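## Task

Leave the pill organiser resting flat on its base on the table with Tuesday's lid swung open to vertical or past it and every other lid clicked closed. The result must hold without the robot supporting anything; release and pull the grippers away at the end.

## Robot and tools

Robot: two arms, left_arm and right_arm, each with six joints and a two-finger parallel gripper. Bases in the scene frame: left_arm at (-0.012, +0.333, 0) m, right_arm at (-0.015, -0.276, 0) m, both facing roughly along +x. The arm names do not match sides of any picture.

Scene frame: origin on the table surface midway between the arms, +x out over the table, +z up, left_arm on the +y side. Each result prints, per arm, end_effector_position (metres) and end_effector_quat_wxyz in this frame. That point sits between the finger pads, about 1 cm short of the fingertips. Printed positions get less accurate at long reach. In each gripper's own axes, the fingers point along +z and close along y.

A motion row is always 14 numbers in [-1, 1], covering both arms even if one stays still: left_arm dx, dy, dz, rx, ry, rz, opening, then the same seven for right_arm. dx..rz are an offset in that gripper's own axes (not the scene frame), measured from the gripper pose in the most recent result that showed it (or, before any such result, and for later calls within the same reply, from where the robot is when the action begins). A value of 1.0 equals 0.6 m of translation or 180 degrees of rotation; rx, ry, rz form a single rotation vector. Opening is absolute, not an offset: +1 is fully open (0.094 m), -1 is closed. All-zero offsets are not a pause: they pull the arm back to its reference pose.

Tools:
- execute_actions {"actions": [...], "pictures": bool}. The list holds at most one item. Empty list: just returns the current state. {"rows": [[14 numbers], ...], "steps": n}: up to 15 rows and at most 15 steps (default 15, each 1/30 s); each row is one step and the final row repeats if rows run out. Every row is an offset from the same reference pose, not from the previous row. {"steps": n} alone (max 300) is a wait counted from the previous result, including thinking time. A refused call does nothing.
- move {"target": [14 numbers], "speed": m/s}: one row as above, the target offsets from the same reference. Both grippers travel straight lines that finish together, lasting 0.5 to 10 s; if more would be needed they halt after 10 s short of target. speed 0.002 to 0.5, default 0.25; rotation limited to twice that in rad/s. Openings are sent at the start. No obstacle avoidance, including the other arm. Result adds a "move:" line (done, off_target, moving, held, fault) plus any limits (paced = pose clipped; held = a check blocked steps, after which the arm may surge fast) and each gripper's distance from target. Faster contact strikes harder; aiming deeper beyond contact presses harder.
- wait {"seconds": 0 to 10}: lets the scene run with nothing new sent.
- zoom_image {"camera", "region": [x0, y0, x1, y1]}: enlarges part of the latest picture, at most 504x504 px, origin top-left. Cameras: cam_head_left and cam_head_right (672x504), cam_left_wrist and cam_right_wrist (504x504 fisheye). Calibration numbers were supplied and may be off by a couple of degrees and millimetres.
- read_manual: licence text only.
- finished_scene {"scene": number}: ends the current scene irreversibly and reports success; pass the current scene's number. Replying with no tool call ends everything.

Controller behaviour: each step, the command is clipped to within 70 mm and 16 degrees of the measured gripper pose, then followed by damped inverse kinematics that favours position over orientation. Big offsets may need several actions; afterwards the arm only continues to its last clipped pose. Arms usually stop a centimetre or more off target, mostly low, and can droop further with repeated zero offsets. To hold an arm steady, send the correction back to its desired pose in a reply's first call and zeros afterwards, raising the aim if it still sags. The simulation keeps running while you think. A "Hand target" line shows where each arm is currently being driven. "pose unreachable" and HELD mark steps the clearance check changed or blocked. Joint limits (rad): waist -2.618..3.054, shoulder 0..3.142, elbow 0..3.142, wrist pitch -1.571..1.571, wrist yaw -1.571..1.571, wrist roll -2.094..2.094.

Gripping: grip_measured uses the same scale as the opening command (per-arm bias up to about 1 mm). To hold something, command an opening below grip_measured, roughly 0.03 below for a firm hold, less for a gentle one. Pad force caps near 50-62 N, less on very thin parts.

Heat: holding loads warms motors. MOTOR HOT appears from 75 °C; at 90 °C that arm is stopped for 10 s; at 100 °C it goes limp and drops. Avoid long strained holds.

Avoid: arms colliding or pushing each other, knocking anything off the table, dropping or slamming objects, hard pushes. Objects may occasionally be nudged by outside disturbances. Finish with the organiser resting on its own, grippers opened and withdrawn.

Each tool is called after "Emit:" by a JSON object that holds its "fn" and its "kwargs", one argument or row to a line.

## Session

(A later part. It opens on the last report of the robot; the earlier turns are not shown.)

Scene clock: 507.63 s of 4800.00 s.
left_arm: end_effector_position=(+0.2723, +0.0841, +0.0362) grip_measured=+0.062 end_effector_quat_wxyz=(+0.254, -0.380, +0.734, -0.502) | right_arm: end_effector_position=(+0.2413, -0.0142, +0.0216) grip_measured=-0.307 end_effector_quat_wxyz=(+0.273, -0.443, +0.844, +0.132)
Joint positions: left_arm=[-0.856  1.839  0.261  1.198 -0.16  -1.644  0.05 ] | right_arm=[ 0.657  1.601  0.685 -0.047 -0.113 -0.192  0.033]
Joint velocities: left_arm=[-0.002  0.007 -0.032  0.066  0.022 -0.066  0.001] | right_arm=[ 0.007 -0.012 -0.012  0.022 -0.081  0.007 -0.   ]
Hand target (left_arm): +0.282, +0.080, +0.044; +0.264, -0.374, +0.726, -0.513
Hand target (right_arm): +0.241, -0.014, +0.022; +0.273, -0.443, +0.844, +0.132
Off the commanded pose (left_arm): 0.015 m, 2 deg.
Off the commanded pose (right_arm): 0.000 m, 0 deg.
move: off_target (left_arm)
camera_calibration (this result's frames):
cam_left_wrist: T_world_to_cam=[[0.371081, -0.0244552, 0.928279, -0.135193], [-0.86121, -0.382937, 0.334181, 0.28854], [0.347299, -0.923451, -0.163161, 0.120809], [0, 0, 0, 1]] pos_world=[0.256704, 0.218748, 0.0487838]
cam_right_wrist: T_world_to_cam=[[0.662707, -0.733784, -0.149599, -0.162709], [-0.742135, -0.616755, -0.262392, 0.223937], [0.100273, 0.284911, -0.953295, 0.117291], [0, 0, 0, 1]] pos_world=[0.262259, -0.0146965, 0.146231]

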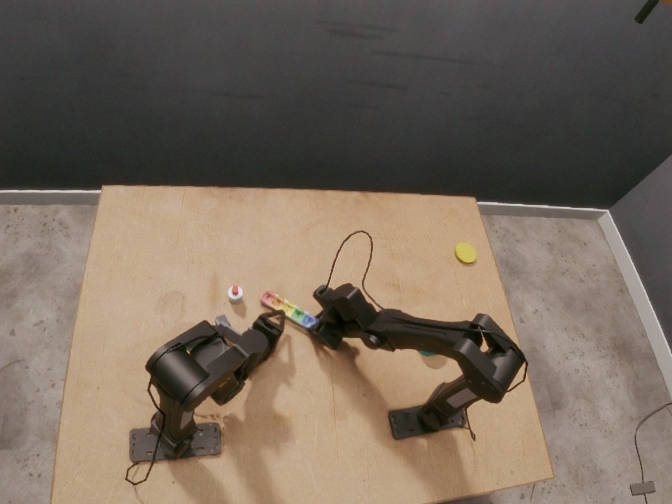

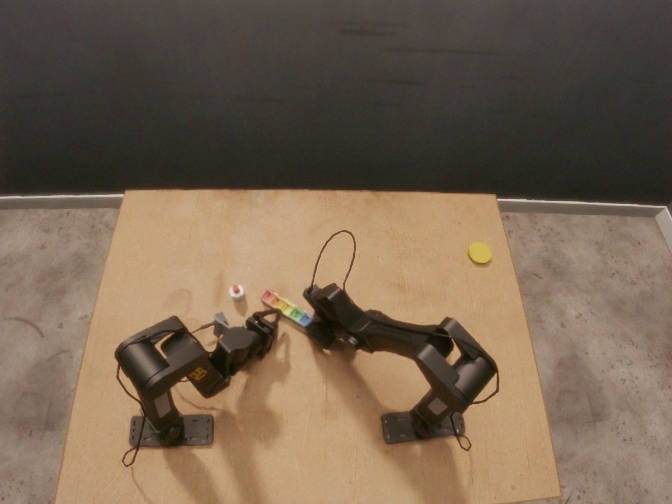

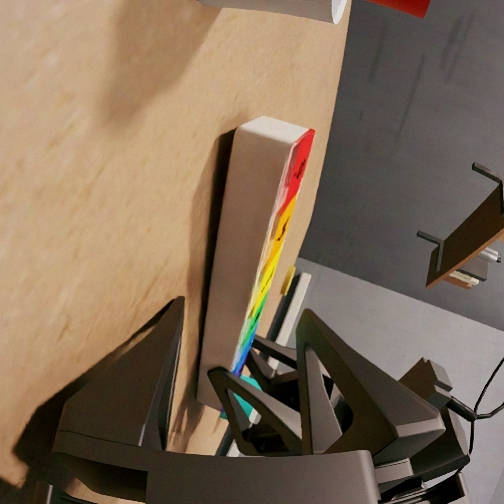

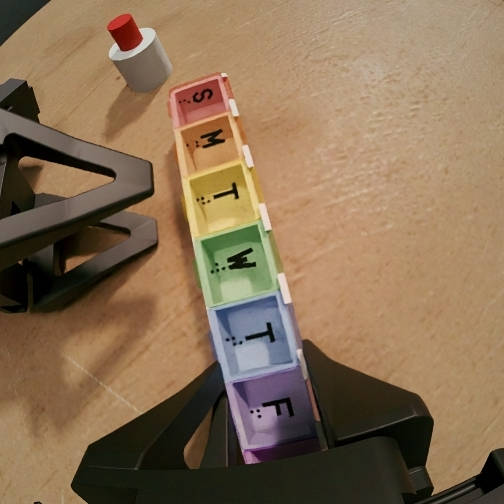

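Emit:
{"fn": "move", "kwargs": {
  "target": [0.005,-0.043,0.008,0.015,0,0,0.064, 0,0,0,0,0,0,-0.36],
  "speed": 0.08
}}

Scene clock: 515.97 s of 4800.00 s.
left_arm: end_effector_position=(+0.2747, +0.0816, +0.0405) grip_measured=+0.062 end_effector_quat_wxyz=(+0.253, -0.381, +0.735, -0.501) | right_arm: end_effector_position=(+0.2413, -0.0142, +0.0216) grip_measured=-0.307 end_effector_quat_wxyz=(+0.273, -0.442, +0.844, +0.132)
Joint positions: left_arm=[-0.856  1.809  0.278  1.148 -0.16  -1.646  0.05 ] | right_arm=[ 0.657  1.601  0.685 -0.047 -0.113 -0.192  0.033]
Joint velocities: left_arm=[ 0.002  0.007  0.002  0.022  0.051 -0.022 -0.   ] | right_arm=[-0.012 -0.002  0.007 -0.051 -0.007 -0.051 -0.001]
Hand target (left_arm): +0.282, +0.074, +0.059; +0.263, -0.373, +0.722, -0.520
Hand target (right_arm): +0.241, -0.014, +0.022; +0.273, -0.442, +0.844, +0.132
Off the commanded pose (left_arm): 0.021 m, 3 deg.
Off the commanded pose (right_arm): 0.000 m, 0 deg.
After step 90, 4.57 s passed at rest.
move: off_target (left_arm)
camera_calibration (this result's frames):
cam_left_wrist: T_world_to_cam=[[0.374235, -0.0245679, 0.927008, -0.140988], [-0.859753, -0.383816, 0.336912, 0.287782], [0.347524, -0.923083, -0.16476, 0.118364], [0, 0, 0, 1]] pos_world=[0.25905, 0.216251, 0.0532418]
cam_right_wrist: T_world_to_cam=[[0.662452, -0.733971, -0.149812, -0.162645], [-0.742373, -0.616489, -0.262341, 0.223997], [0.100193, 0.285005, -0.953275, 0.117311], [0, 0, 0, 1]] pos_world=[0.262281, -0.0147194, 0.146227]

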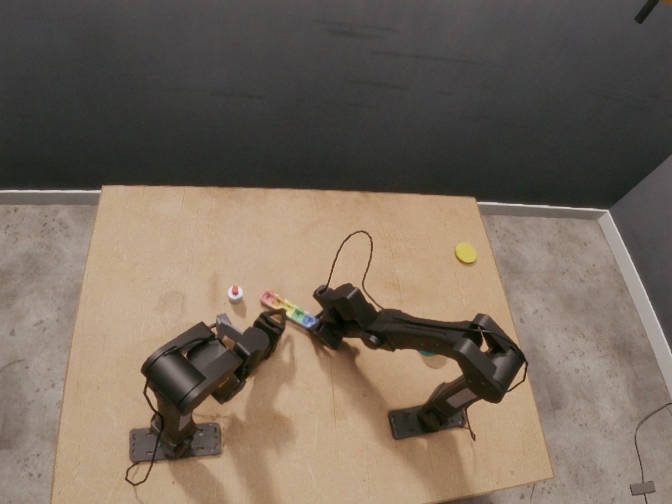

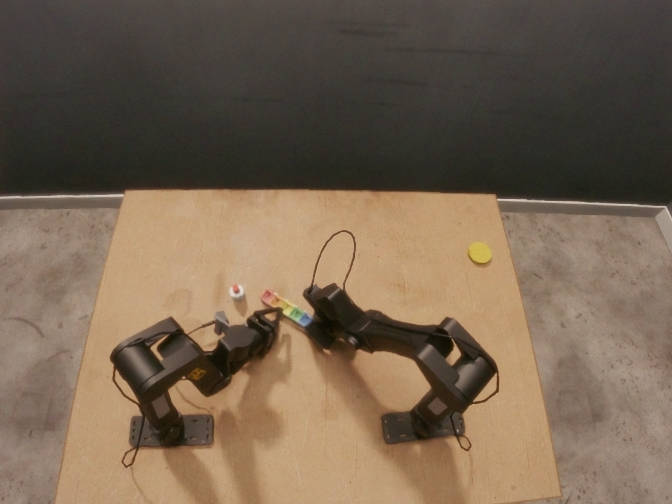

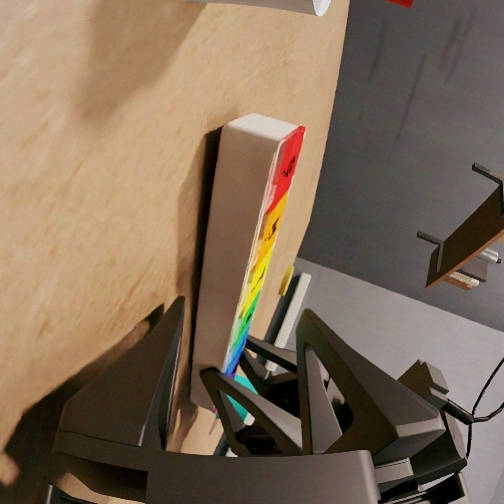

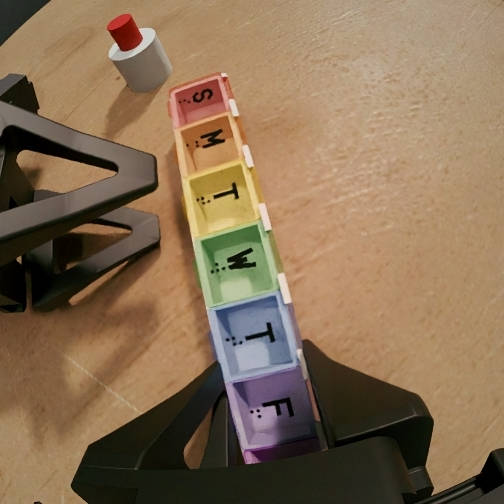

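Emit:
{"fn": "execute_actions", "kwargs": {
  "actions": [
    {"rows":[[0,-0.02,0.005,0.01,0,0,0.064, 0,0.010,0,0,0,0,-0.36],[0,-0.02,0.005,0.01,0,0,0.064, 0,0.014,0,0,0,0,-0.36],[0,-0.02,0.005,0.01,0,0,0.064, 0,0.018,0,0,0,0,-0.36],[0,-0.02,0.005,0.01,0,0,0.064, 0,0.020,0,0,0,0,-0.36],[0,-0.02,0.005,0.01,0,0,0.064, 0,0.022,0,0,0,0,-0.36]],"steps":15}
  ]
}}

Scene clock: 522.87 s of 4800.00 s.
left_arm: end_effector_position=(+0.2742, +0.0817, +0.0393) grip_measured=+0.062 end_effector_quat_wxyz=(+0.251, -0.381, +0.736, -0.499) | right_arm: end_effector_position=(+0.2344, -0.0063, +0.0219) grip_measured=-0.307 end_effector_quat_wxyz=(+0.274, -0.443, +0.843, +0.133)
Joint positions: left_arm=[-0.856  1.809  0.278  1.142 -0.158 -1.646  0.05 ] | right_arm=[ 0.696  1.601  0.685 -0.043 -0.092 -0.161  0.033]
Joint velocities: left_arm=[ 0.002  0.007  0.002 -0.022 -0.037 -0.022  0.001] | right_arm=[-0.007  0.012  0.017 -0.007  0.051 -0.022  0.001]
Hand target (left_arm): +0.280, +0.078, +0.051; +0.259, -0.376, +0.727, -0.513
Hand target (right_arm): +0.231, -0.007, +0.021; +0.273, -0.443, +0.844, +0.132
Off the commanded pose (left_arm): 0.014 m, 2 deg.
Off the commanded pose (right_arm): 0.004 m, 0 deg.
Steps of this call (steps 1 to 90: nothing new was sent; then 3.40 s passed at rest; steps 91 to 105: all 15 steps of this action). Readings (end_effector_position):
91: left_arm (+0.2744, +0.0819, +0.0393) | right_arm (+0.2411, -0.0139, +0.0216)
92: left_arm (+0.2744, +0.0819, +0.0393) | right_arm (+0.2408, -0.0135, +0.0216)
94: left_arm (+0.2743, +0.0818, +0.0393) | right_arm (+0.2389, -0.0112, +0.0217)
98: left_arm (+0.2743, +0.0818, +0.0393) | right_arm (+0.2344, -0.0063, +0.0219)
105: the state above
camera_calibration (this result's frames):
cam_left_wrist: T_world_to_cam=[[0.378033, -0.0282683, 0.925361, -0.140323], [-0.858896, -0.383758, 0.339157, 0.287484], [0.345527, -0.923001, -0.169353, 0.119188], [0, 0, 0, 1]] pos_world=[0.258783, 0.216369, 0.0525324]
cam_right_wrist: T_world_to_cam=[[0.663682, -0.732834, -0.149934, -0.152512], [-0.741207, -0.617313, -0.2637, 0.223573], [0.100692, 0.286145, -0.952881, 0.11595], [0, 0, 0, 1]] pos_world=[0.255258, -0.00693054, 0.146576]

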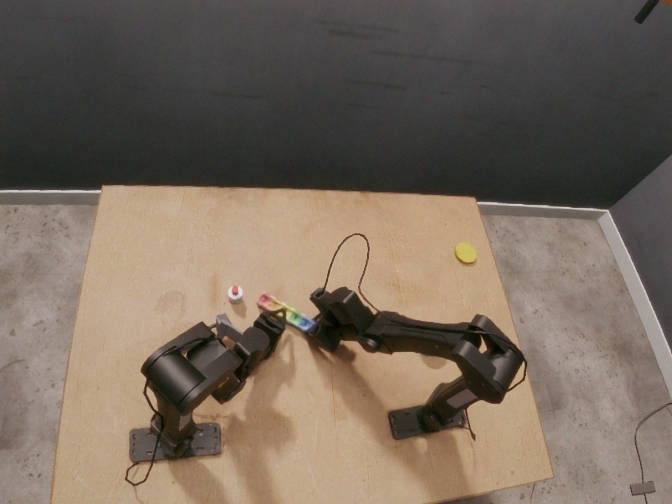

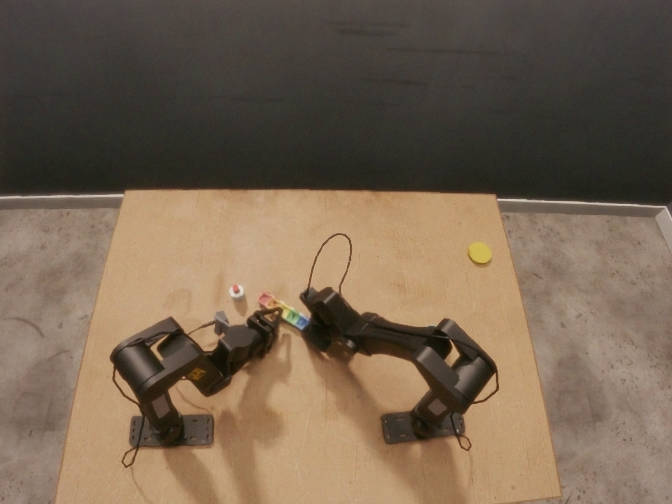

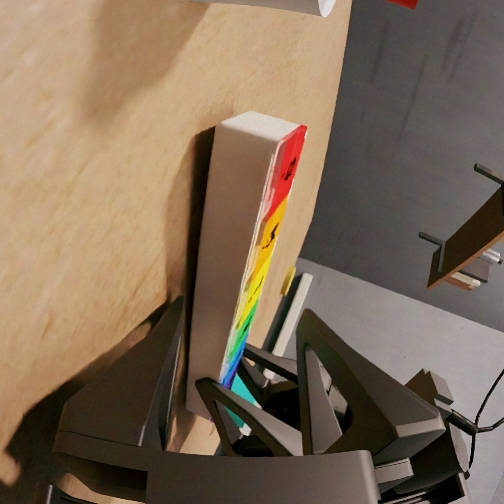

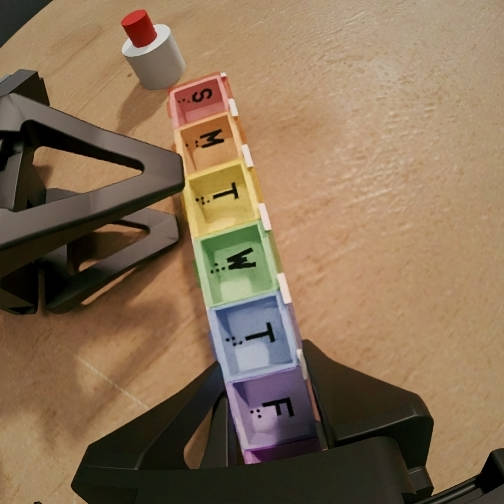

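Emit:
{"fn": "zoom_image", "kwargs": {
  "camera": "cam_right_wrist",
  "region": [130, 130, 290, 280]
}}

Emit:
{"fn": "execute_actions", "kwargs": {
  "actions": [],
  "pictures": false
}}

Region (130, 130, 290, 280) of cam_right_wrist's 504x504 image, scaled by 3.150, with more detail than that image has; it fills the top 472 rows of this view, and the rest is white.

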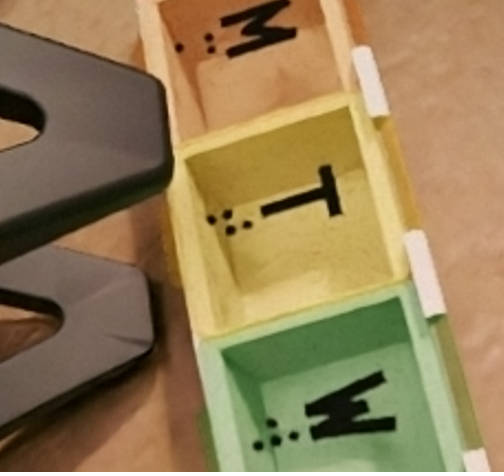

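Scene clock: 525.07 s of 4800.00 s.
left_arm: end_effector_position=(+0.2742, +0.0817, +0.0393) grip_measured=+0.062 end_effector_quat_wxyz=(+0.251, -0.381, +0.736, -0.499) | right_arm: end_effector_position=(+0.2345, -0.0064, +0.0219) grip_measured=-0.307 end_effector_quat_wxyz=(+0.274, -0.442, +0.844, +0.133)
Joint positions: left_arm=[-0.856  1.809  0.278  1.142 -0.158 -1.646  0.05 ] | right_arm=[ 0.696  1.601  0.685 -0.043 -0.091 -0.159  0.033]
Joint velocities: left_arm=[-0.002 -0.012  0.017 -0.037  0.022 -0.007 -0.   ] | right_arm=[ 0.012  0.007 -0.002 -0.022  0.007 -0.037  0.001]
Hand target (left_arm): +0.280, +0.078, +0.051; +0.259, -0.376, +0.727, -0.513
Hand target (right_arm): +0.231, -0.007, +0.021; +0.273, -0.443, +0.844, +0.132
Off the commanded pose (left_arm): 0.014 m, 2 deg.
Off the commanded pose (right_arm): 0.004 m, 0 deg.
Steps of this call (steps 1 to 66: nothing new was sent). Readings (end_effector_position):
1: left_arm (+0.2742, +0.0817, +0.0393) | right_arm (+0.2344, -0.0063, +0.0219)
2: left_arm (+0.2742, +0.0817, +0.0393) | right_arm (+0.2344, -0.0063, +0.0219)
4: left_arm (+0.2742, +0.0817, +0.0393) | right_arm (+0.2344, -0.0063, +0.0219)
8: left_arm (+0.2742, +0.0817, +0.0393) | right_arm (+0.2344, -0.0063, +0.0219)
66: the state above

Emit:
{"fn": "execute_actions", "kwargs": {
  "actions": [
    {"rows":[[0.001,-0.0124,0,0.0095,0.001,0,0.064, 0,0,0,0,0,0,-0.36],[0.002,-0.0207,0,0.016,0.001,0,0.064, 0,0,0,0,0,0,-0.36],[0.002,-0.027,0,0.0206,0.002,0,0.064, 0,0,0,0,0,0,-0.36],[0.002,-0.033,0,0.0254,0.002,0,0.064, 0,0,0,0,0,0,-0.36],[0.003,-0.039,0,0.030,0.002,0,0.064, 0,0,0,0,0,0,-0.36],[0.003,-0.0455,0,0.035,0.003,0,0.064, 0,0,0,0,0,0,-0.36],[0.004,-0.0496,0,0.038,0.003,0,0.064, 0,0,0,0,0,0,-0.36],[0.004,-0.0537,0,0.041,0.003,0,0.064, 0,0,0,0,0,0,-0.36],[0.004,-0.058,0,0.0444,0.003,0,0.064, 0,0,0,0,0,0,-0.36],[0.005,-0.062,0,0.0476,0.004,0,0.064, 0,0,0,0,0,0,-0.36],[0.005,-0.066,0,0.0508,0.004,0,0.064, 0,0,0,0,0,0,-0.36]],"steps":15}
  ]
}}

Scene clock: 533.67 s of 4800.00 s.
left_arm: end_effector_position=(+0.2806, +0.0746, +0.0671) grip_measured=+0.062 end_effector_quat_wxyz=(+0.267, -0.366, +0.705, -0.545) | right_arm: end_effector_position=(+0.2346, -0.0065, +0.0219) grip_measured=-0.307 end_effector_quat_wxyz=(+0.274, -0.441, +0.844, +0.133)
Joint positions: left_arm=[-0.856  1.809  0.278  1.262 -0.156 -1.637  0.05 ] | right_arm=[ 0.696  1.601  0.685 -0.043 -0.09  -0.157  0.033]
Joint velocities: left_arm=[ 0.002  0.022  0.002  0.154 -0.007  0.066 -0.001] | right_arm=[-0.017  0.007 -0.017  0.11   0.007 -0.007 -0.001]
Hand target (left_arm): +0.284, +0.071, +0.076; +0.276, -0.356, +0.697, -0.558
Hand target (right_arm): +0.234, -0.006, +0.022; +0.273, -0.442, +0.844, +0.133
Off the commanded pose (left_arm): 0.010 m, 2 deg.
Off the commanded pose (right_arm): 0.000 m, 0 deg.
Steps of this call (steps 1 to 90: nothing new was sent; then 5.10 s passed at rest; steps 91 to 105: all 15 steps of this action). Readings (end_effector_position):
91: left_arm (+0.2743, +0.0817, +0.0395) | right_arm (+0.2345, -0.0064, +0.0219)
92: left_arm (+0.2744, +0.0814, +0.0402) | right_arm (+0.2345, -0.0064, +0.0219)
94: left_arm (+0.2753, +0.0805, +0.0433) | right_arm (+0.2345, -0.0064, +0.0219)
98: left_arm (+0.2777, +0.0778, +0.0531) | right_arm (+0.2345, -0.0064, +0.0219)
105: the state above
camera_calibration (this result's frames):
cam_left_wrist: T_world_to_cam=[[0.295493, 0.044646, 0.954301, -0.152887], [-0.888448, -0.354376, 0.291681, 0.290106], [0.351204, -0.934037, -0.0650499, 0.107316], [0, 0, 0, 1]] pos_world=[0.265232, 0.209869, 0.0682629]
cam_right_wrist: T_world_to_cam=[[0.660236, -0.735774, -0.150747, -0.152043], [-0.744213, -0.613871, -0.263266, 0.224328], [0.101165, 0.286006, -0.952873, 0.115855], [0, 0, 0, 1]] pos_world=[0.255612, -0.00729554, 0.146533]

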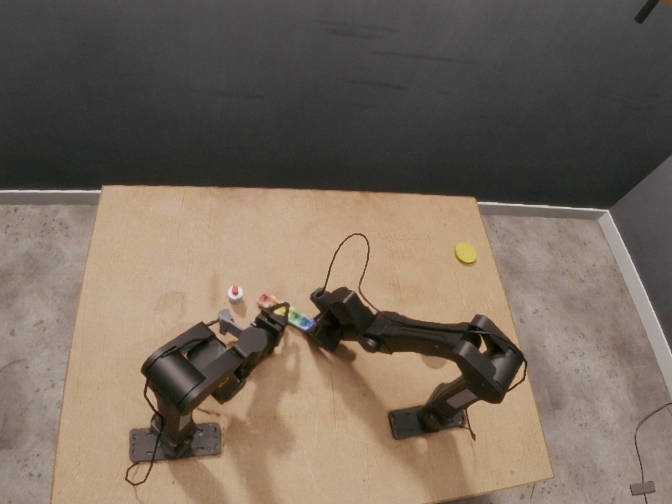

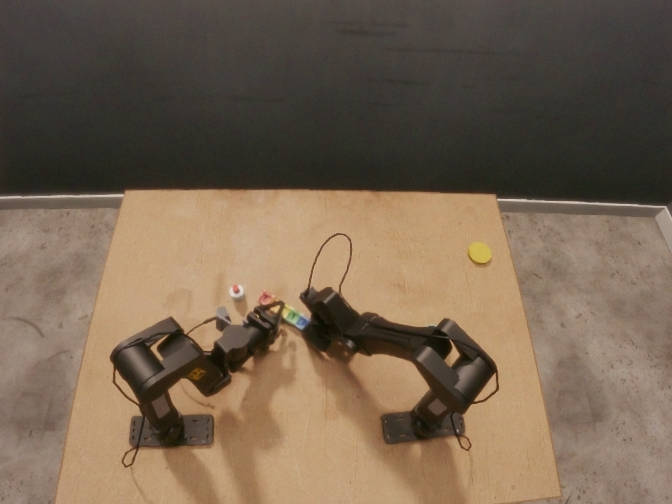

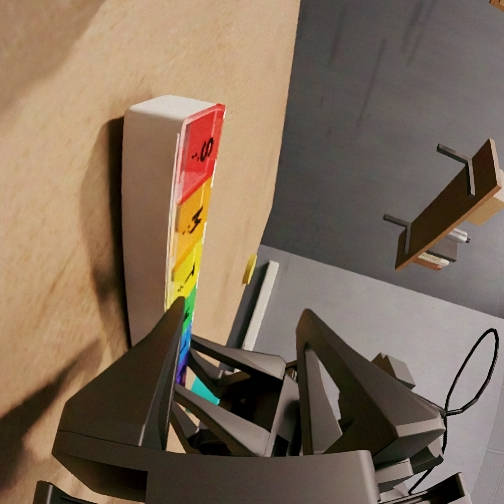

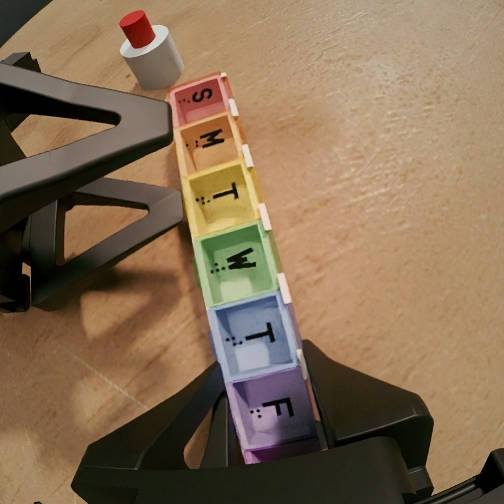

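Emit:
{"fn": "execute_actions", "kwargs": {
  "actions": [
    {"rows":[[-0.001,0.012,0,-0.0095,-0.001,0,0.064, 0,0,0,0,0,0,-0.36],[-0.002,0.025,0,-0.019,-0.001,0,0.064, 0,0,0,0,0,0,-0.36],[-0.003,0.037,0,-0.0286,-0.002,0,0.064, 0,0,0,0,0,0,-0.36]],"steps":15}
  ],
  "pictures": false
}}

Scene clock: 541.87 s of 4800.00 s.
left_arm: end_effector_position=(+0.2761, +0.0791, +0.0472) grip_measured=+0.062 end_effector_quat_wxyz=(+0.252, -0.381, +0.726, -0.515) | right_arm: end_effector_position=(+0.2347, -0.0064, +0.0220) grip_measured=-0.307 end_effector_quat_wxyz=(+0.274, -0.441, +0.844, +0.133)
Joint positions: left_arm=[-0.856  1.809  0.278  1.177 -0.155 -1.656  0.05 ] | right_arm=[ 0.696  1.601  0.685 -0.042 -0.09  -0.157  0.033]
Joint velocities: left_arm=[-0.007 -0.012 -0.002  0.022  0.095 -0.066 -0.   ] | right_arm=[-0.012  0.012  0.002 -0.11  -0.007 -0.081 -0.   ]
Hand target (left_arm): +0.277, +0.079, +0.046; +0.253, -0.380, +0.728, -0.512
Hand target (right_arm): +0.235, -0.007, +0.022; +0.274, -0.441, +0.845, +0.133
Off the commanded pose (left_arm): 0.002 m, 1 deg.
Off the commanded pose (right_arm): 0.000 m, 0 deg.
Steps of this call (steps 1 to 90: nothing new was sent; then 4.70 s passed at rest; steps 91 to 105: all 15 steps of this action). Readings (end_effector_position):
91: left_arm (+0.2814, +0.0737, +0.0714) | right_arm (+0.2346, -0.0065, +0.0219)
92: left_arm (+0.2810, +0.0741, +0.0693) | right_arm (+0.2346, -0.0065, +0.0219)
94: left_arm (+0.2797, +0.0755, +0.0625) | right_arm (+0.2346, -0.0066, +0.0218)
98: left_arm (+0.2775, +0.0777, +0.0527) | right_arm (+0.2347, -0.0064, +0.0220)
105: the state above

Emit:
{"fn": "execute_actions", "kwargs": {
  "actions": [
    {"rows":[[0,-0.006,0,0.005,0,0,0.064, 0,0.008,0,0,0,0,-0.36],[0,-0.006,0,0.005,0,0,0.064, 0,0.011,0,0,0,0,-0.36],[0,-0.006,0,0.005,0,0,0.064, 0,0.014,0,0,0,0,-0.36],[0,-0.006,0,0.005,0,0,0.064, 0,0.017,0,0,0,0,-0.36]],"steps":15}
  ]
}}

Scene clock: 546.23 s of 4800.00 s.
left_arm: end_effector_position=(+0.2759, +0.0792, +0.0467) grip_measured=+0.062 end_effector_quat_wxyz=(+0.251, -0.382, +0.726, -0.514) | right_arm: end_effector_position=(+0.2296, -0.0013, +0.0220) grip_measured=-0.307 end_effector_quat_wxyz=(+0.274, -0.441, +0.844, +0.133)
Joint positions: left_arm=[-0.856  1.809  0.278  1.175 -0.155 -1.659  0.05 ] | right_arm=[ 0.723  1.601  0.685 -0.04  -0.074 -0.134  0.033]
Joint velocities: left_arm=[ 0.017  0.007  0.017 -0.007  0.007 -0.022  0.   ] | right_arm=[-0.012 -0.002 -0.002  0.037 -0.051  0.051 -0.   ]
Hand target (left_arm): +0.277, +0.078, +0.051; +0.255, -0.379, +0.722, -0.520
Hand target (right_arm): +0.227, -0.001, +0.022; +0.274, -0.441, +0.844, +0.133
Off the commanded pose (left_arm): 0.004 m, 1 deg.
Off the commanded pose (right_arm): 0.003 m, 0 deg.
Steps of this call (steps 1 to 90: nothing new was sent; then 0.87 s passed at rest; steps 91 to 105: all 15 steps of this action). Readings (end_effector_position):
91: left_arm (+0.2758, +0.0793, +0.0462) | right_arm (+0.2346, -0.0063, +0.0220)
92: left_arm (+0.2758, +0.0793, +0.0463) | right_arm (+0.2344, -0.0061, +0.0219)
94: left_arm (+0.2759, +0.0793, +0.0464) | right_arm (+0.2331, -0.0048, +0.0219)
98: left_arm (+0.2759, +0.0792, +0.0466) | right_arm (+0.2294, -0.0013, +0.0220)
105: the state above
camera_calibration (this result's frames):
cam_left_wrist: T_world_to_cam=[[0.364588, 0.00407342, 0.93116, -0.147018], [-0.863077, -0.37389, 0.339566, 0.285824], [0.349534, -0.927464, -0.1328, 0.115069], [0, 0, 0, 1]] pos_world=[0.260068, 0.214187, 0.0551224]
cam_right_wrist: T_world_to_cam=[[0.660232, -0.735811, -0.150583, -0.144865], [-0.744155, -0.613749, -0.263716, 0.22382], [0.101625, 0.286171, -0.952774, 0.114893], [0, 0, 0, 1]] pos_world=[0.250525, -0.00210295, 0.146678]

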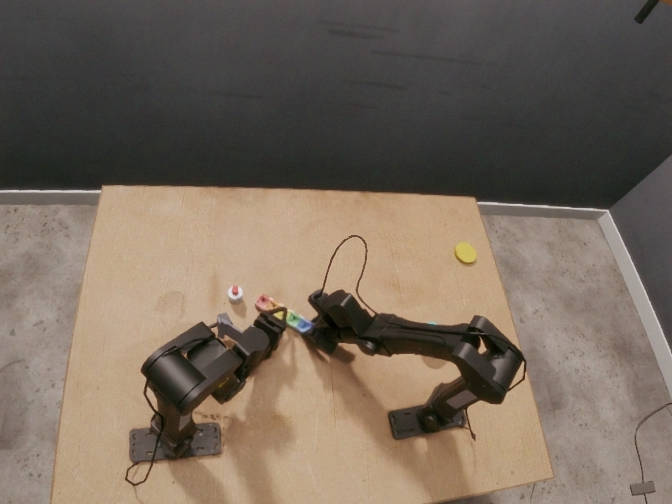

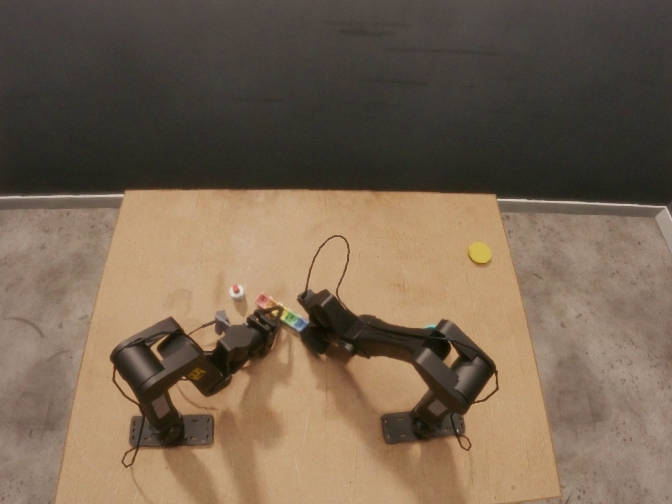

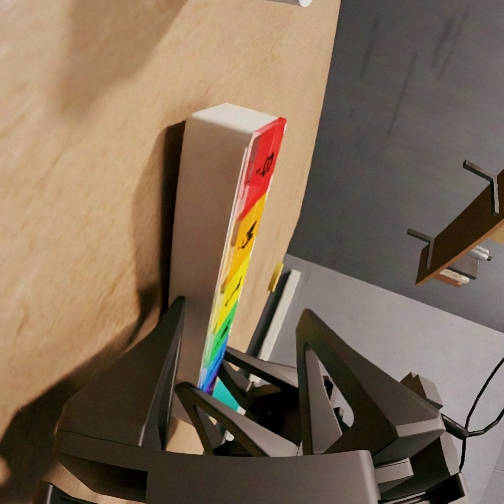

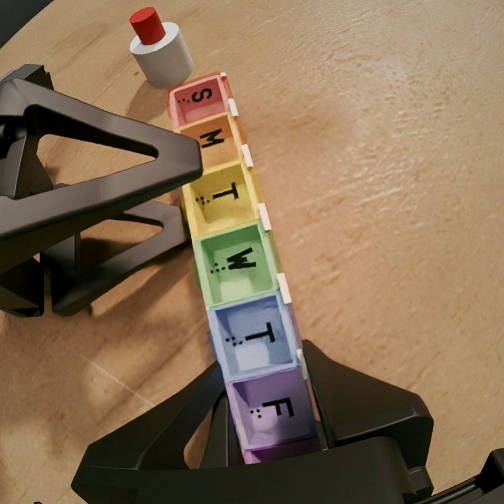

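Emit:
{"fn": "zoom_image", "kwargs": {
  "camera": "cam_right_wrist",
  "region": [130, 130, 290, 280]
}}

Region (130, 130, 290, 280) of cam_right_wrist's 504x504 image, scaled by 3.150, with more detail than that image has; it fills the top 472 rows of this view, and the rest is white.

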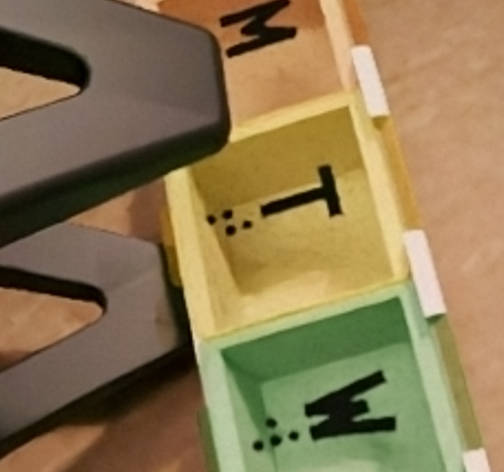

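Emit:
{"fn": "execute_actions", "kwargs": {
  "actions": [
    {"rows":[[0.001,-0.0124,0,0.0095,0.001,0,0.064, 0,0.003,0,0,0,0,-0.36],[0.002,-0.0207,0,0.016,0.001,0,0.064, 0,0.003,0,0,0,0,-0.36],[0.002,-0.029,0,0.022,0.002,0,0.064, 0,0.003,0,0,0,0,-0.36],[0.003,-0.037,0,0.0286,0.002,0,0.064, 0,0.003,0,0,0,0,-0.36],[0.003,-0.0455,0,0.035,0.003,0,0.064, 0,0.003,0,0,0,0,-0.36],[0.004,-0.0537,0,0.041,0.003,0,0.064, 0,0.003,0,0,0,0,-0.36],[0.005,-0.062,0,0.0476,0.004,0,0.064, 0,0.003,0,0,0,0,-0.36],[0.005,-0.070,0,0.054,0.004,0,0.064, 0,0.003,0,0,0,0,-0.36],[0.006,-0.078,0,0.060,0.004,0,0.064, 0,0.003,0,0,0,0,-0.36],[0.006,-0.083,0,0.0635,0.005,0,0.064, 0,0.003,0,0,0,0,-0.36]],"steps":15}
  ]
}}

Scene clock: 554.17 s of 4800.00 s.
left_arm: end_effector_position=(+0.2810, +0.0766, +0.0640) grip_measured=+0.063 end_effector_quat_wxyz=(+0.268, -0.371, +0.707, -0.539) | right_arm: end_effector_position=(+0.2337, -0.0012, +0.0239) grip_measured=-0.307 end_effector_quat_wxyz=(+0.282, -0.431, +0.847, +0.130)
Joint positions: left_arm=[-0.856  1.809  0.278  1.248 -0.165 -1.641  0.05 ] | right_arm=[ 0.723  1.601  0.685 -0.026 -0.057 -0.118  0.033]
Joint velocities: left_arm=[ 0.002 -0.007  0.017 -0.037  0.022  0.051  0.   ] | right_arm=[-0.017 -0.012 -0.012 -0.007  0.095  0.007 -0.   ]
Hand target (left_arm): +0.287, +0.068, +0.093; +0.281, -0.351, +0.675, -0.585
Hand target (right_arm): +0.228, -0.000, +0.022; +0.274, -0.441, +0.844, +0.133
Off the commanded pose (left_arm): 0.032 m, 7 deg.
Off the commanded pose (right_arm): 0.006 m, 2 deg.
Steps of this call (steps 1 to 90: nothing new was sent; then 4.43 s passed at rest; steps 91 to 105: all 15 steps of this action). Readings (end_effector_position):
91: left_arm (+0.2760, +0.0791, +0.0470) | right_arm (+0.2296, -0.0014, +0.0220)
92: left_arm (+0.2762, +0.0790, +0.0476) | right_arm (+0.2296, -0.0014, +0.0220)
94: left_arm (+0.2770, +0.0780, +0.0510) | right_arm (+0.2297, -0.0014, +0.0220)
98: left_arm (+0.2787, +0.0762, +0.0585) | right_arm (+0.2310, -0.0020, +0.0222)
105: the state above
camera_calibration (this result's frames):
cam_left_wrist: T_world_to_cam=[[0.304239, 0.0396926, 0.951768, -0.152061], [-0.881939, -0.365883, 0.297177, 0.290764], [0.360031, -0.929814, -0.0763095, 0.106765], [0, 0, 0, 1]] pos_world=[0.26426, 0.211693, 0.0664653]
cam_right_wrist: T_world_to_cam=[[0.645269, -0.749544, -0.147689, -0.143832], [-0.754551, -0.595063, -0.276681, 0.230239], [0.1195, 0.289972, -0.949545, 0.111981], [0, 0, 0, 1]] pos_world=[0.253156, -0.00327302, 0.148791]

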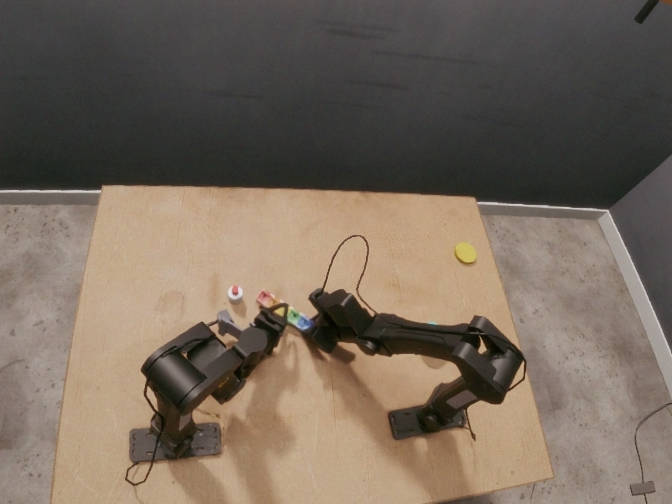

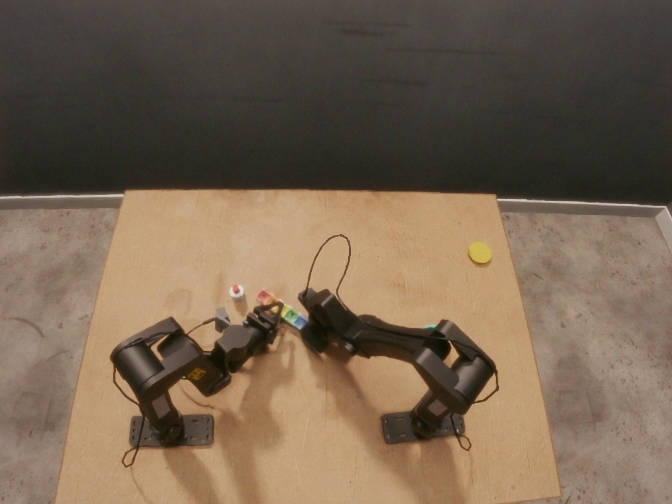

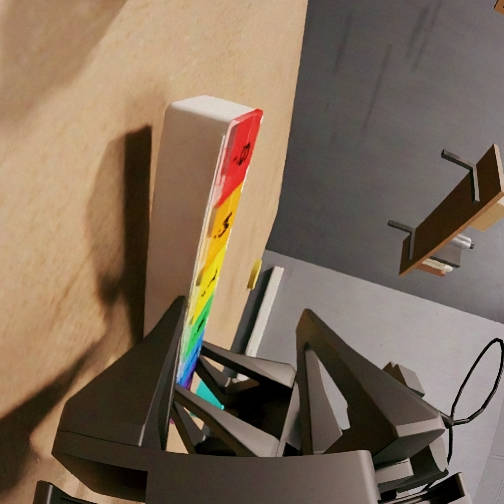

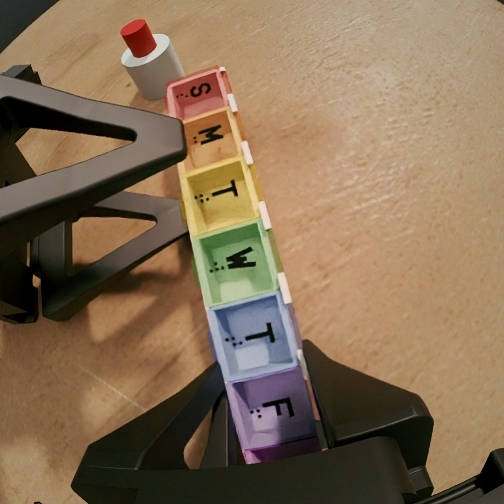

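Emit:
{"fn": "execute_actions", "kwargs": {
  "actions": [
    {"rows":[[0,0,0,0,0,0,0.064, 0,0,0,0,0,0,-0.36],[-0.001,0.008,0,-0.006,0,0,0.064, 0,0,0,0,0,0,-0.36],[-0.001,0.016,0,-0.012,-0.001,0,0.064, 0,0,0,0,0,0,-0.36],[-0.002,0.024,0,-0.018,-0.001,0,0.064, 0,0,0,0,0,0,-0.36],[-0.002,0.032,0,-0.025,-0.002,0,0.064, 0,0,0,0,0,0,-0.36],[-0.003,0.041,0,-0.032,-0.002,0,0.064, 0,0,0,0,0,0,-0.36]],"steps":15}
  ]
}}

Scene clock: 609.03 s of 4800.00 s.
left_arm: end_effector_position=(+0.2755, +0.0818, +0.0418) grip_measured=+0.063 end_effector_quat_wxyz=(+0.251, -0.387, +0.730, -0.505) | right_arm: end_effector_position=(+0.2345, -0.0009, +0.0244) grip_measured=-0.307 end_effector_quat_wxyz=(+0.284, -0.430, +0.847, +0.130)
Joint positions: left_arm=[-0.856  1.809  0.278  1.153 -0.164 -1.662  0.05 ] | right_arm=[ 0.723  1.601  0.685 -0.023 -0.055 -0.117  0.033]
Joint velocities: left_arm=[ 0.007 -0.007  0.007 -0.154  0.066  0.007 -0.   ] | right_arm=[ 0.012 -0.002 -0.012 -0.007  0.051 -0.007 -0.001]
Hand target (left_arm): +0.276, +0.082, +0.040; +0.251, -0.387, +0.732, -0.502
Hand target (right_arm): +0.234, -0.001, +0.024; +0.282, -0.431, +0.847, +0.130
Off the commanded pose (left_arm): 0.002 m, 0 deg.
Off the commanded pose (right_arm): 0.001 m, 0 deg.
Steps of this call (steps 1 to 90: nothing new was sent; then 51.37 s passed at rest; steps 91 to 105: all 15 steps of this action). Readings (end_effector_position):
91: left_arm (+0.2813, +0.0772, +0.0633) | right_arm (+0.2345, -0.0009, +0.0244)
92: left_arm (+0.2809, +0.0775, +0.0618) | right_arm (+0.2345, -0.0009, +0.0244)
94: left_arm (+0.2803, +0.0779, +0.0594) | right_arm (+0.2345, -0.0009, +0.0244)
98: left_arm (+0.2778, +0.0801, +0.0495) | right_arm (+0.2345, -0.0009, +0.0244)
105: the state above
camera_calibration (this result's frames):
cam_left_wrist: T_world_to_cam=[[0.377967, -0.00715311, 0.925792, -0.144854], [-0.854667, -0.387133, 0.345938, 0.286624], [0.35593, -0.921996, -0.152437, 0.115603], [0, 0, 0, 1]] pos_world=[0.258572, 0.216511, 0.0525731]
cam_right_wrist: T_world_to_cam=[[0.643952, -0.750731, -0.147404, -0.143713], [-0.755101, -0.592661, -0.280313, 0.231393], [0.123079, 0.291813, -0.948523, 0.111446], [0, 0, 0, 1]] pos_world=[0.253553, -0.00327375, 0.149387]

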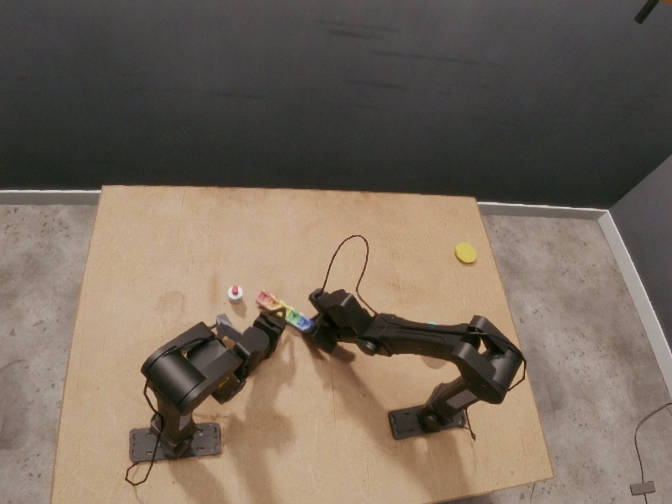

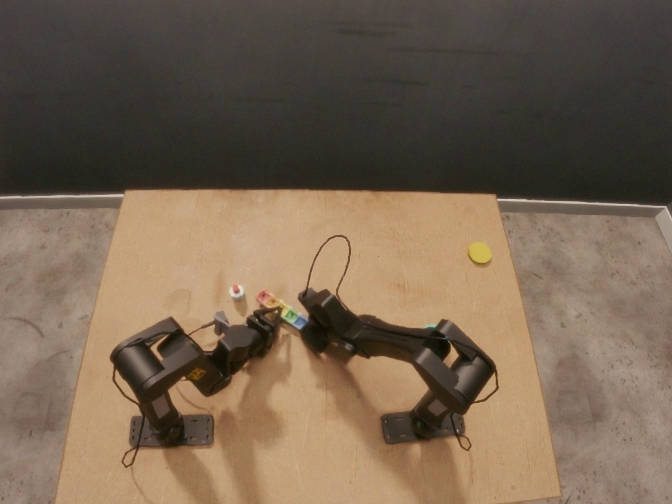

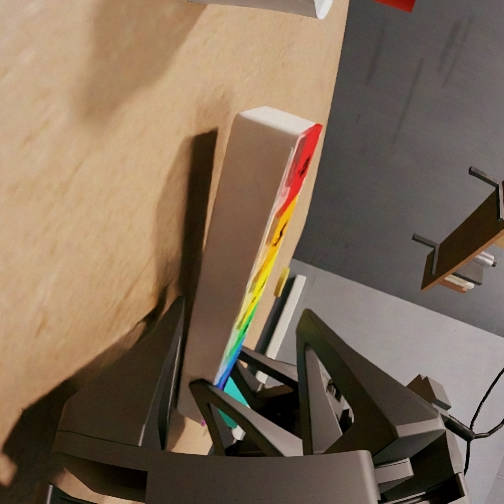

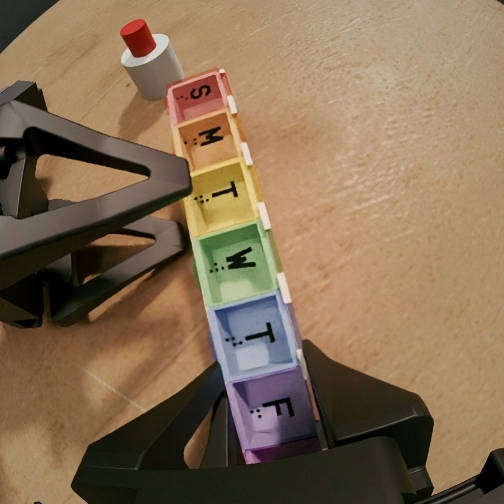

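Emit:
{"fn": "move", "kwargs": {
  "target": [0,0,0,0,0,0,0.064, 0.004,0,0.006,0,0.035,0,-0.36],
  "speed": 0.03
}}

Scene clock: 614.20 s of 4800.00 s.
left_arm: end_effector_position=(+0.2750, +0.0821, +0.0403) grip_measured=+0.063 end_effector_quat_wxyz=(+0.248, -0.390, +0.730, -0.503) | right_arm: end_effector_position=(+0.2337, -0.0018, +0.0205) grip_measured=-0.307 end_effector_quat_wxyz=(+0.246, -0.434, +0.859, +0.116)
Joint positions: left_arm=[-0.856  1.809  0.278  1.146 -0.163 -1.668  0.05 ] | right_arm=[ 0.723  1.638  0.763 -0.147 -0.055 -0.117  0.033]
Joint velocities: left_arm=[ 0.012 -0.012 -0.002 -0.081  0.066  0.095 -0.   ] | right_arm=[ 0.007 -0.002  0.002  0.022 -0.007  0.007  0.001]
Hand target (left_arm): +0.276, +0.082, +0.042; +0.251, -0.387, +0.730, -0.505
Hand target (right_arm): +0.235, -0.001, +0.021; +0.238, -0.437, +0.861, +0.106
Off the commanded pose (left_arm): 0.002 m, 0 deg.
Off the commanded pose (right_arm): 0.002 m, 2 deg.
After step 90, 0.10 s passed at rest.
move: done
camera_calibration (this result's frames):
cam_left_wrist: T_world_to_cam=[[0.385599, -0.00609026, 0.922646, -0.145345], [-0.851135, -0.388401, 0.353149, 0.285679], [0.356206, -0.92147, -0.154951, 0.115828], [0, 0, 0, 1]] pos_world=[0.257937, 0.216805, 0.0511621]
cam_right_wrist: T_world_to_cam=[[0.635495, -0.759552, -0.138659, -0.142697], [-0.76915, -0.607072, -0.19968, 0.230685], [0.0674917, 0.233546, -0.970001, 0.121454], [0, 0, 0, 1]] pos_world=[0.259917, 0.00329205, 0.144087]

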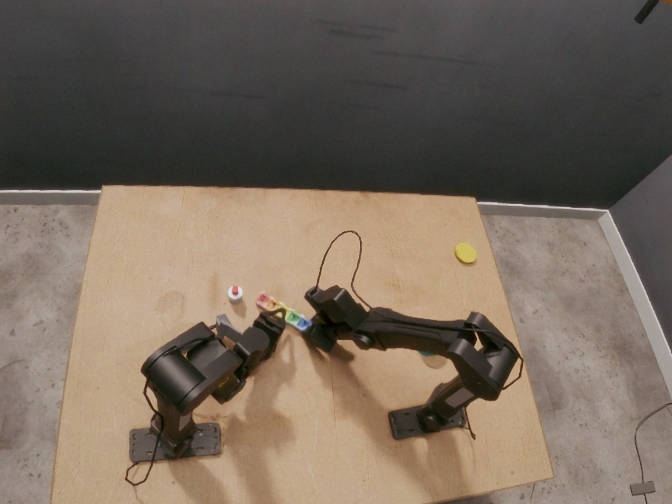

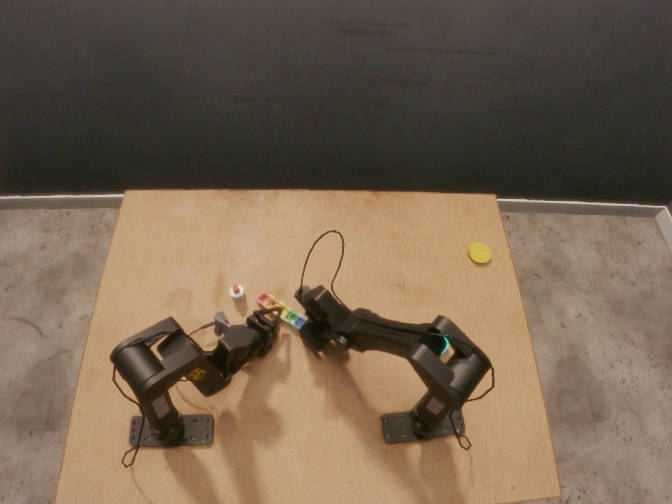

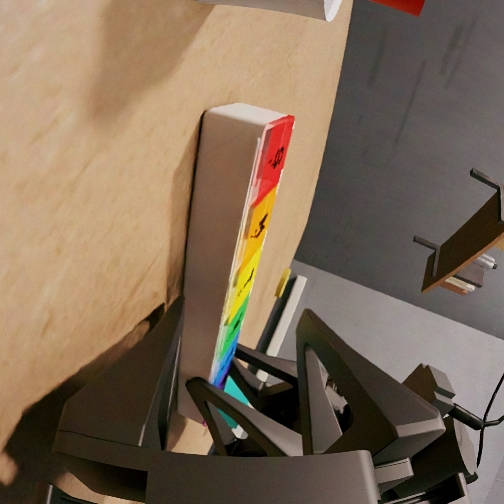

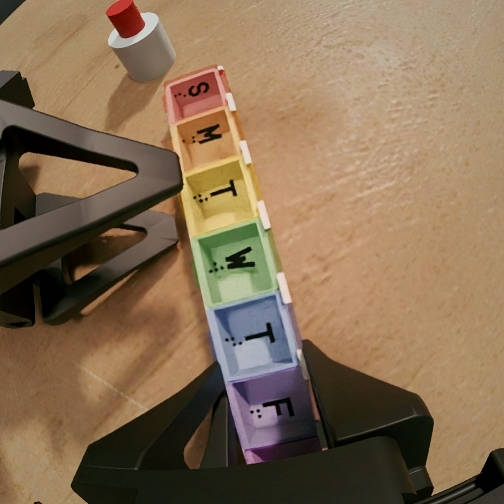

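Emit:
{"fn": "execute_actions", "kwargs": {
  "actions": [
    {"rows":[[0,0,0,0,0,0,0.064, 0,0.006,0,0,0,0,-0.36],[0,0,0,0,0,0,0.064, 0,0.009,0,0,0,0,-0.36],[0,0,0,0,0,0,0.064, 0,0.011,0,0,0,0,-0.36],[0,0,0,0,0,0,0.064, 0,0.011,0,0,0,0,-0.36],[0,0,0,0,0,0,0.064, 0,0.011,0,0,0,0,-0.36],[0,0,0,0,0,0,0.064, 0,0.011,0,0,0,0,-0.36],[0,0,0,0,0,0,0.064, 0,0.011,0,0,0,0,-0.36],[0,0,0,0,0,0,0.064, 0,0.011,0,0,0,0,-0.36],[0,0,0,0,0,0,0.064, 0,0.011,0,0,0,0,-0.36]],"steps":12}
  ],
  "pictures": false
}}

Scene clock: 622.27 s of 4800.00 s.
left_arm: end_effector_position=(+0.2750, +0.0821, +0.0403) grip_measured=+0.063 end_effector_quat_wxyz=(+0.247, -0.392, +0.729, -0.504) | right_arm: end_effector_position=(+0.2306, +0.0015, +0.0208) grip_measured=-0.307 end_effector_quat_wxyz=(+0.245, -0.433, +0.859, +0.119)
Joint positions: left_arm=[-0.856  1.809  0.278  1.146 -0.163 -1.674  0.05 ] | right_arm=[ 0.737  1.638  0.764 -0.146 -0.052 -0.102  0.033]
Joint velocities: left_arm=[-0.002 -0.007 -0.002 -0.022  0.022  0.007 -0.   ] | right_arm=[-0.022 -0.002 -0.002 -0.066  0.051 -0.007  0.   ]
Hand target (left_arm): +0.275, +0.082, +0.040; +0.248, -0.390, +0.730, -0.503
Hand target (right_arm): +0.229, +0.002, +0.021; +0.246, -0.434, +0.859, +0.116
Off the commanded pose (left_arm): 0.000 m, 0 deg.
Off the commanded pose (right_arm): 0.002 m, 0 deg.
Steps of this call (steps 1 to 90: nothing new was sent; then 4.67 s passed at rest; steps 91 to 102: all 12 steps of this action). Readings (end_effector_position):
91: left_arm (+0.2750, +0.0821, +0.0403) | right_arm (+0.2336, -0.0017, +0.0206)
92: left_arm (+0.2750, +0.0821, +0.0403) | right_arm (+0.2336, -0.0015, +0.0207)
94: left_arm (+0.2750, +0.0821, +0.0403) | right_arm (+0.2326, -0.0004, +0.0208)
98: left_arm (+0.2750, +0.0821, +0.0403) | right_arm (+0.2307, +0.0014, +0.0208)
102: the state above


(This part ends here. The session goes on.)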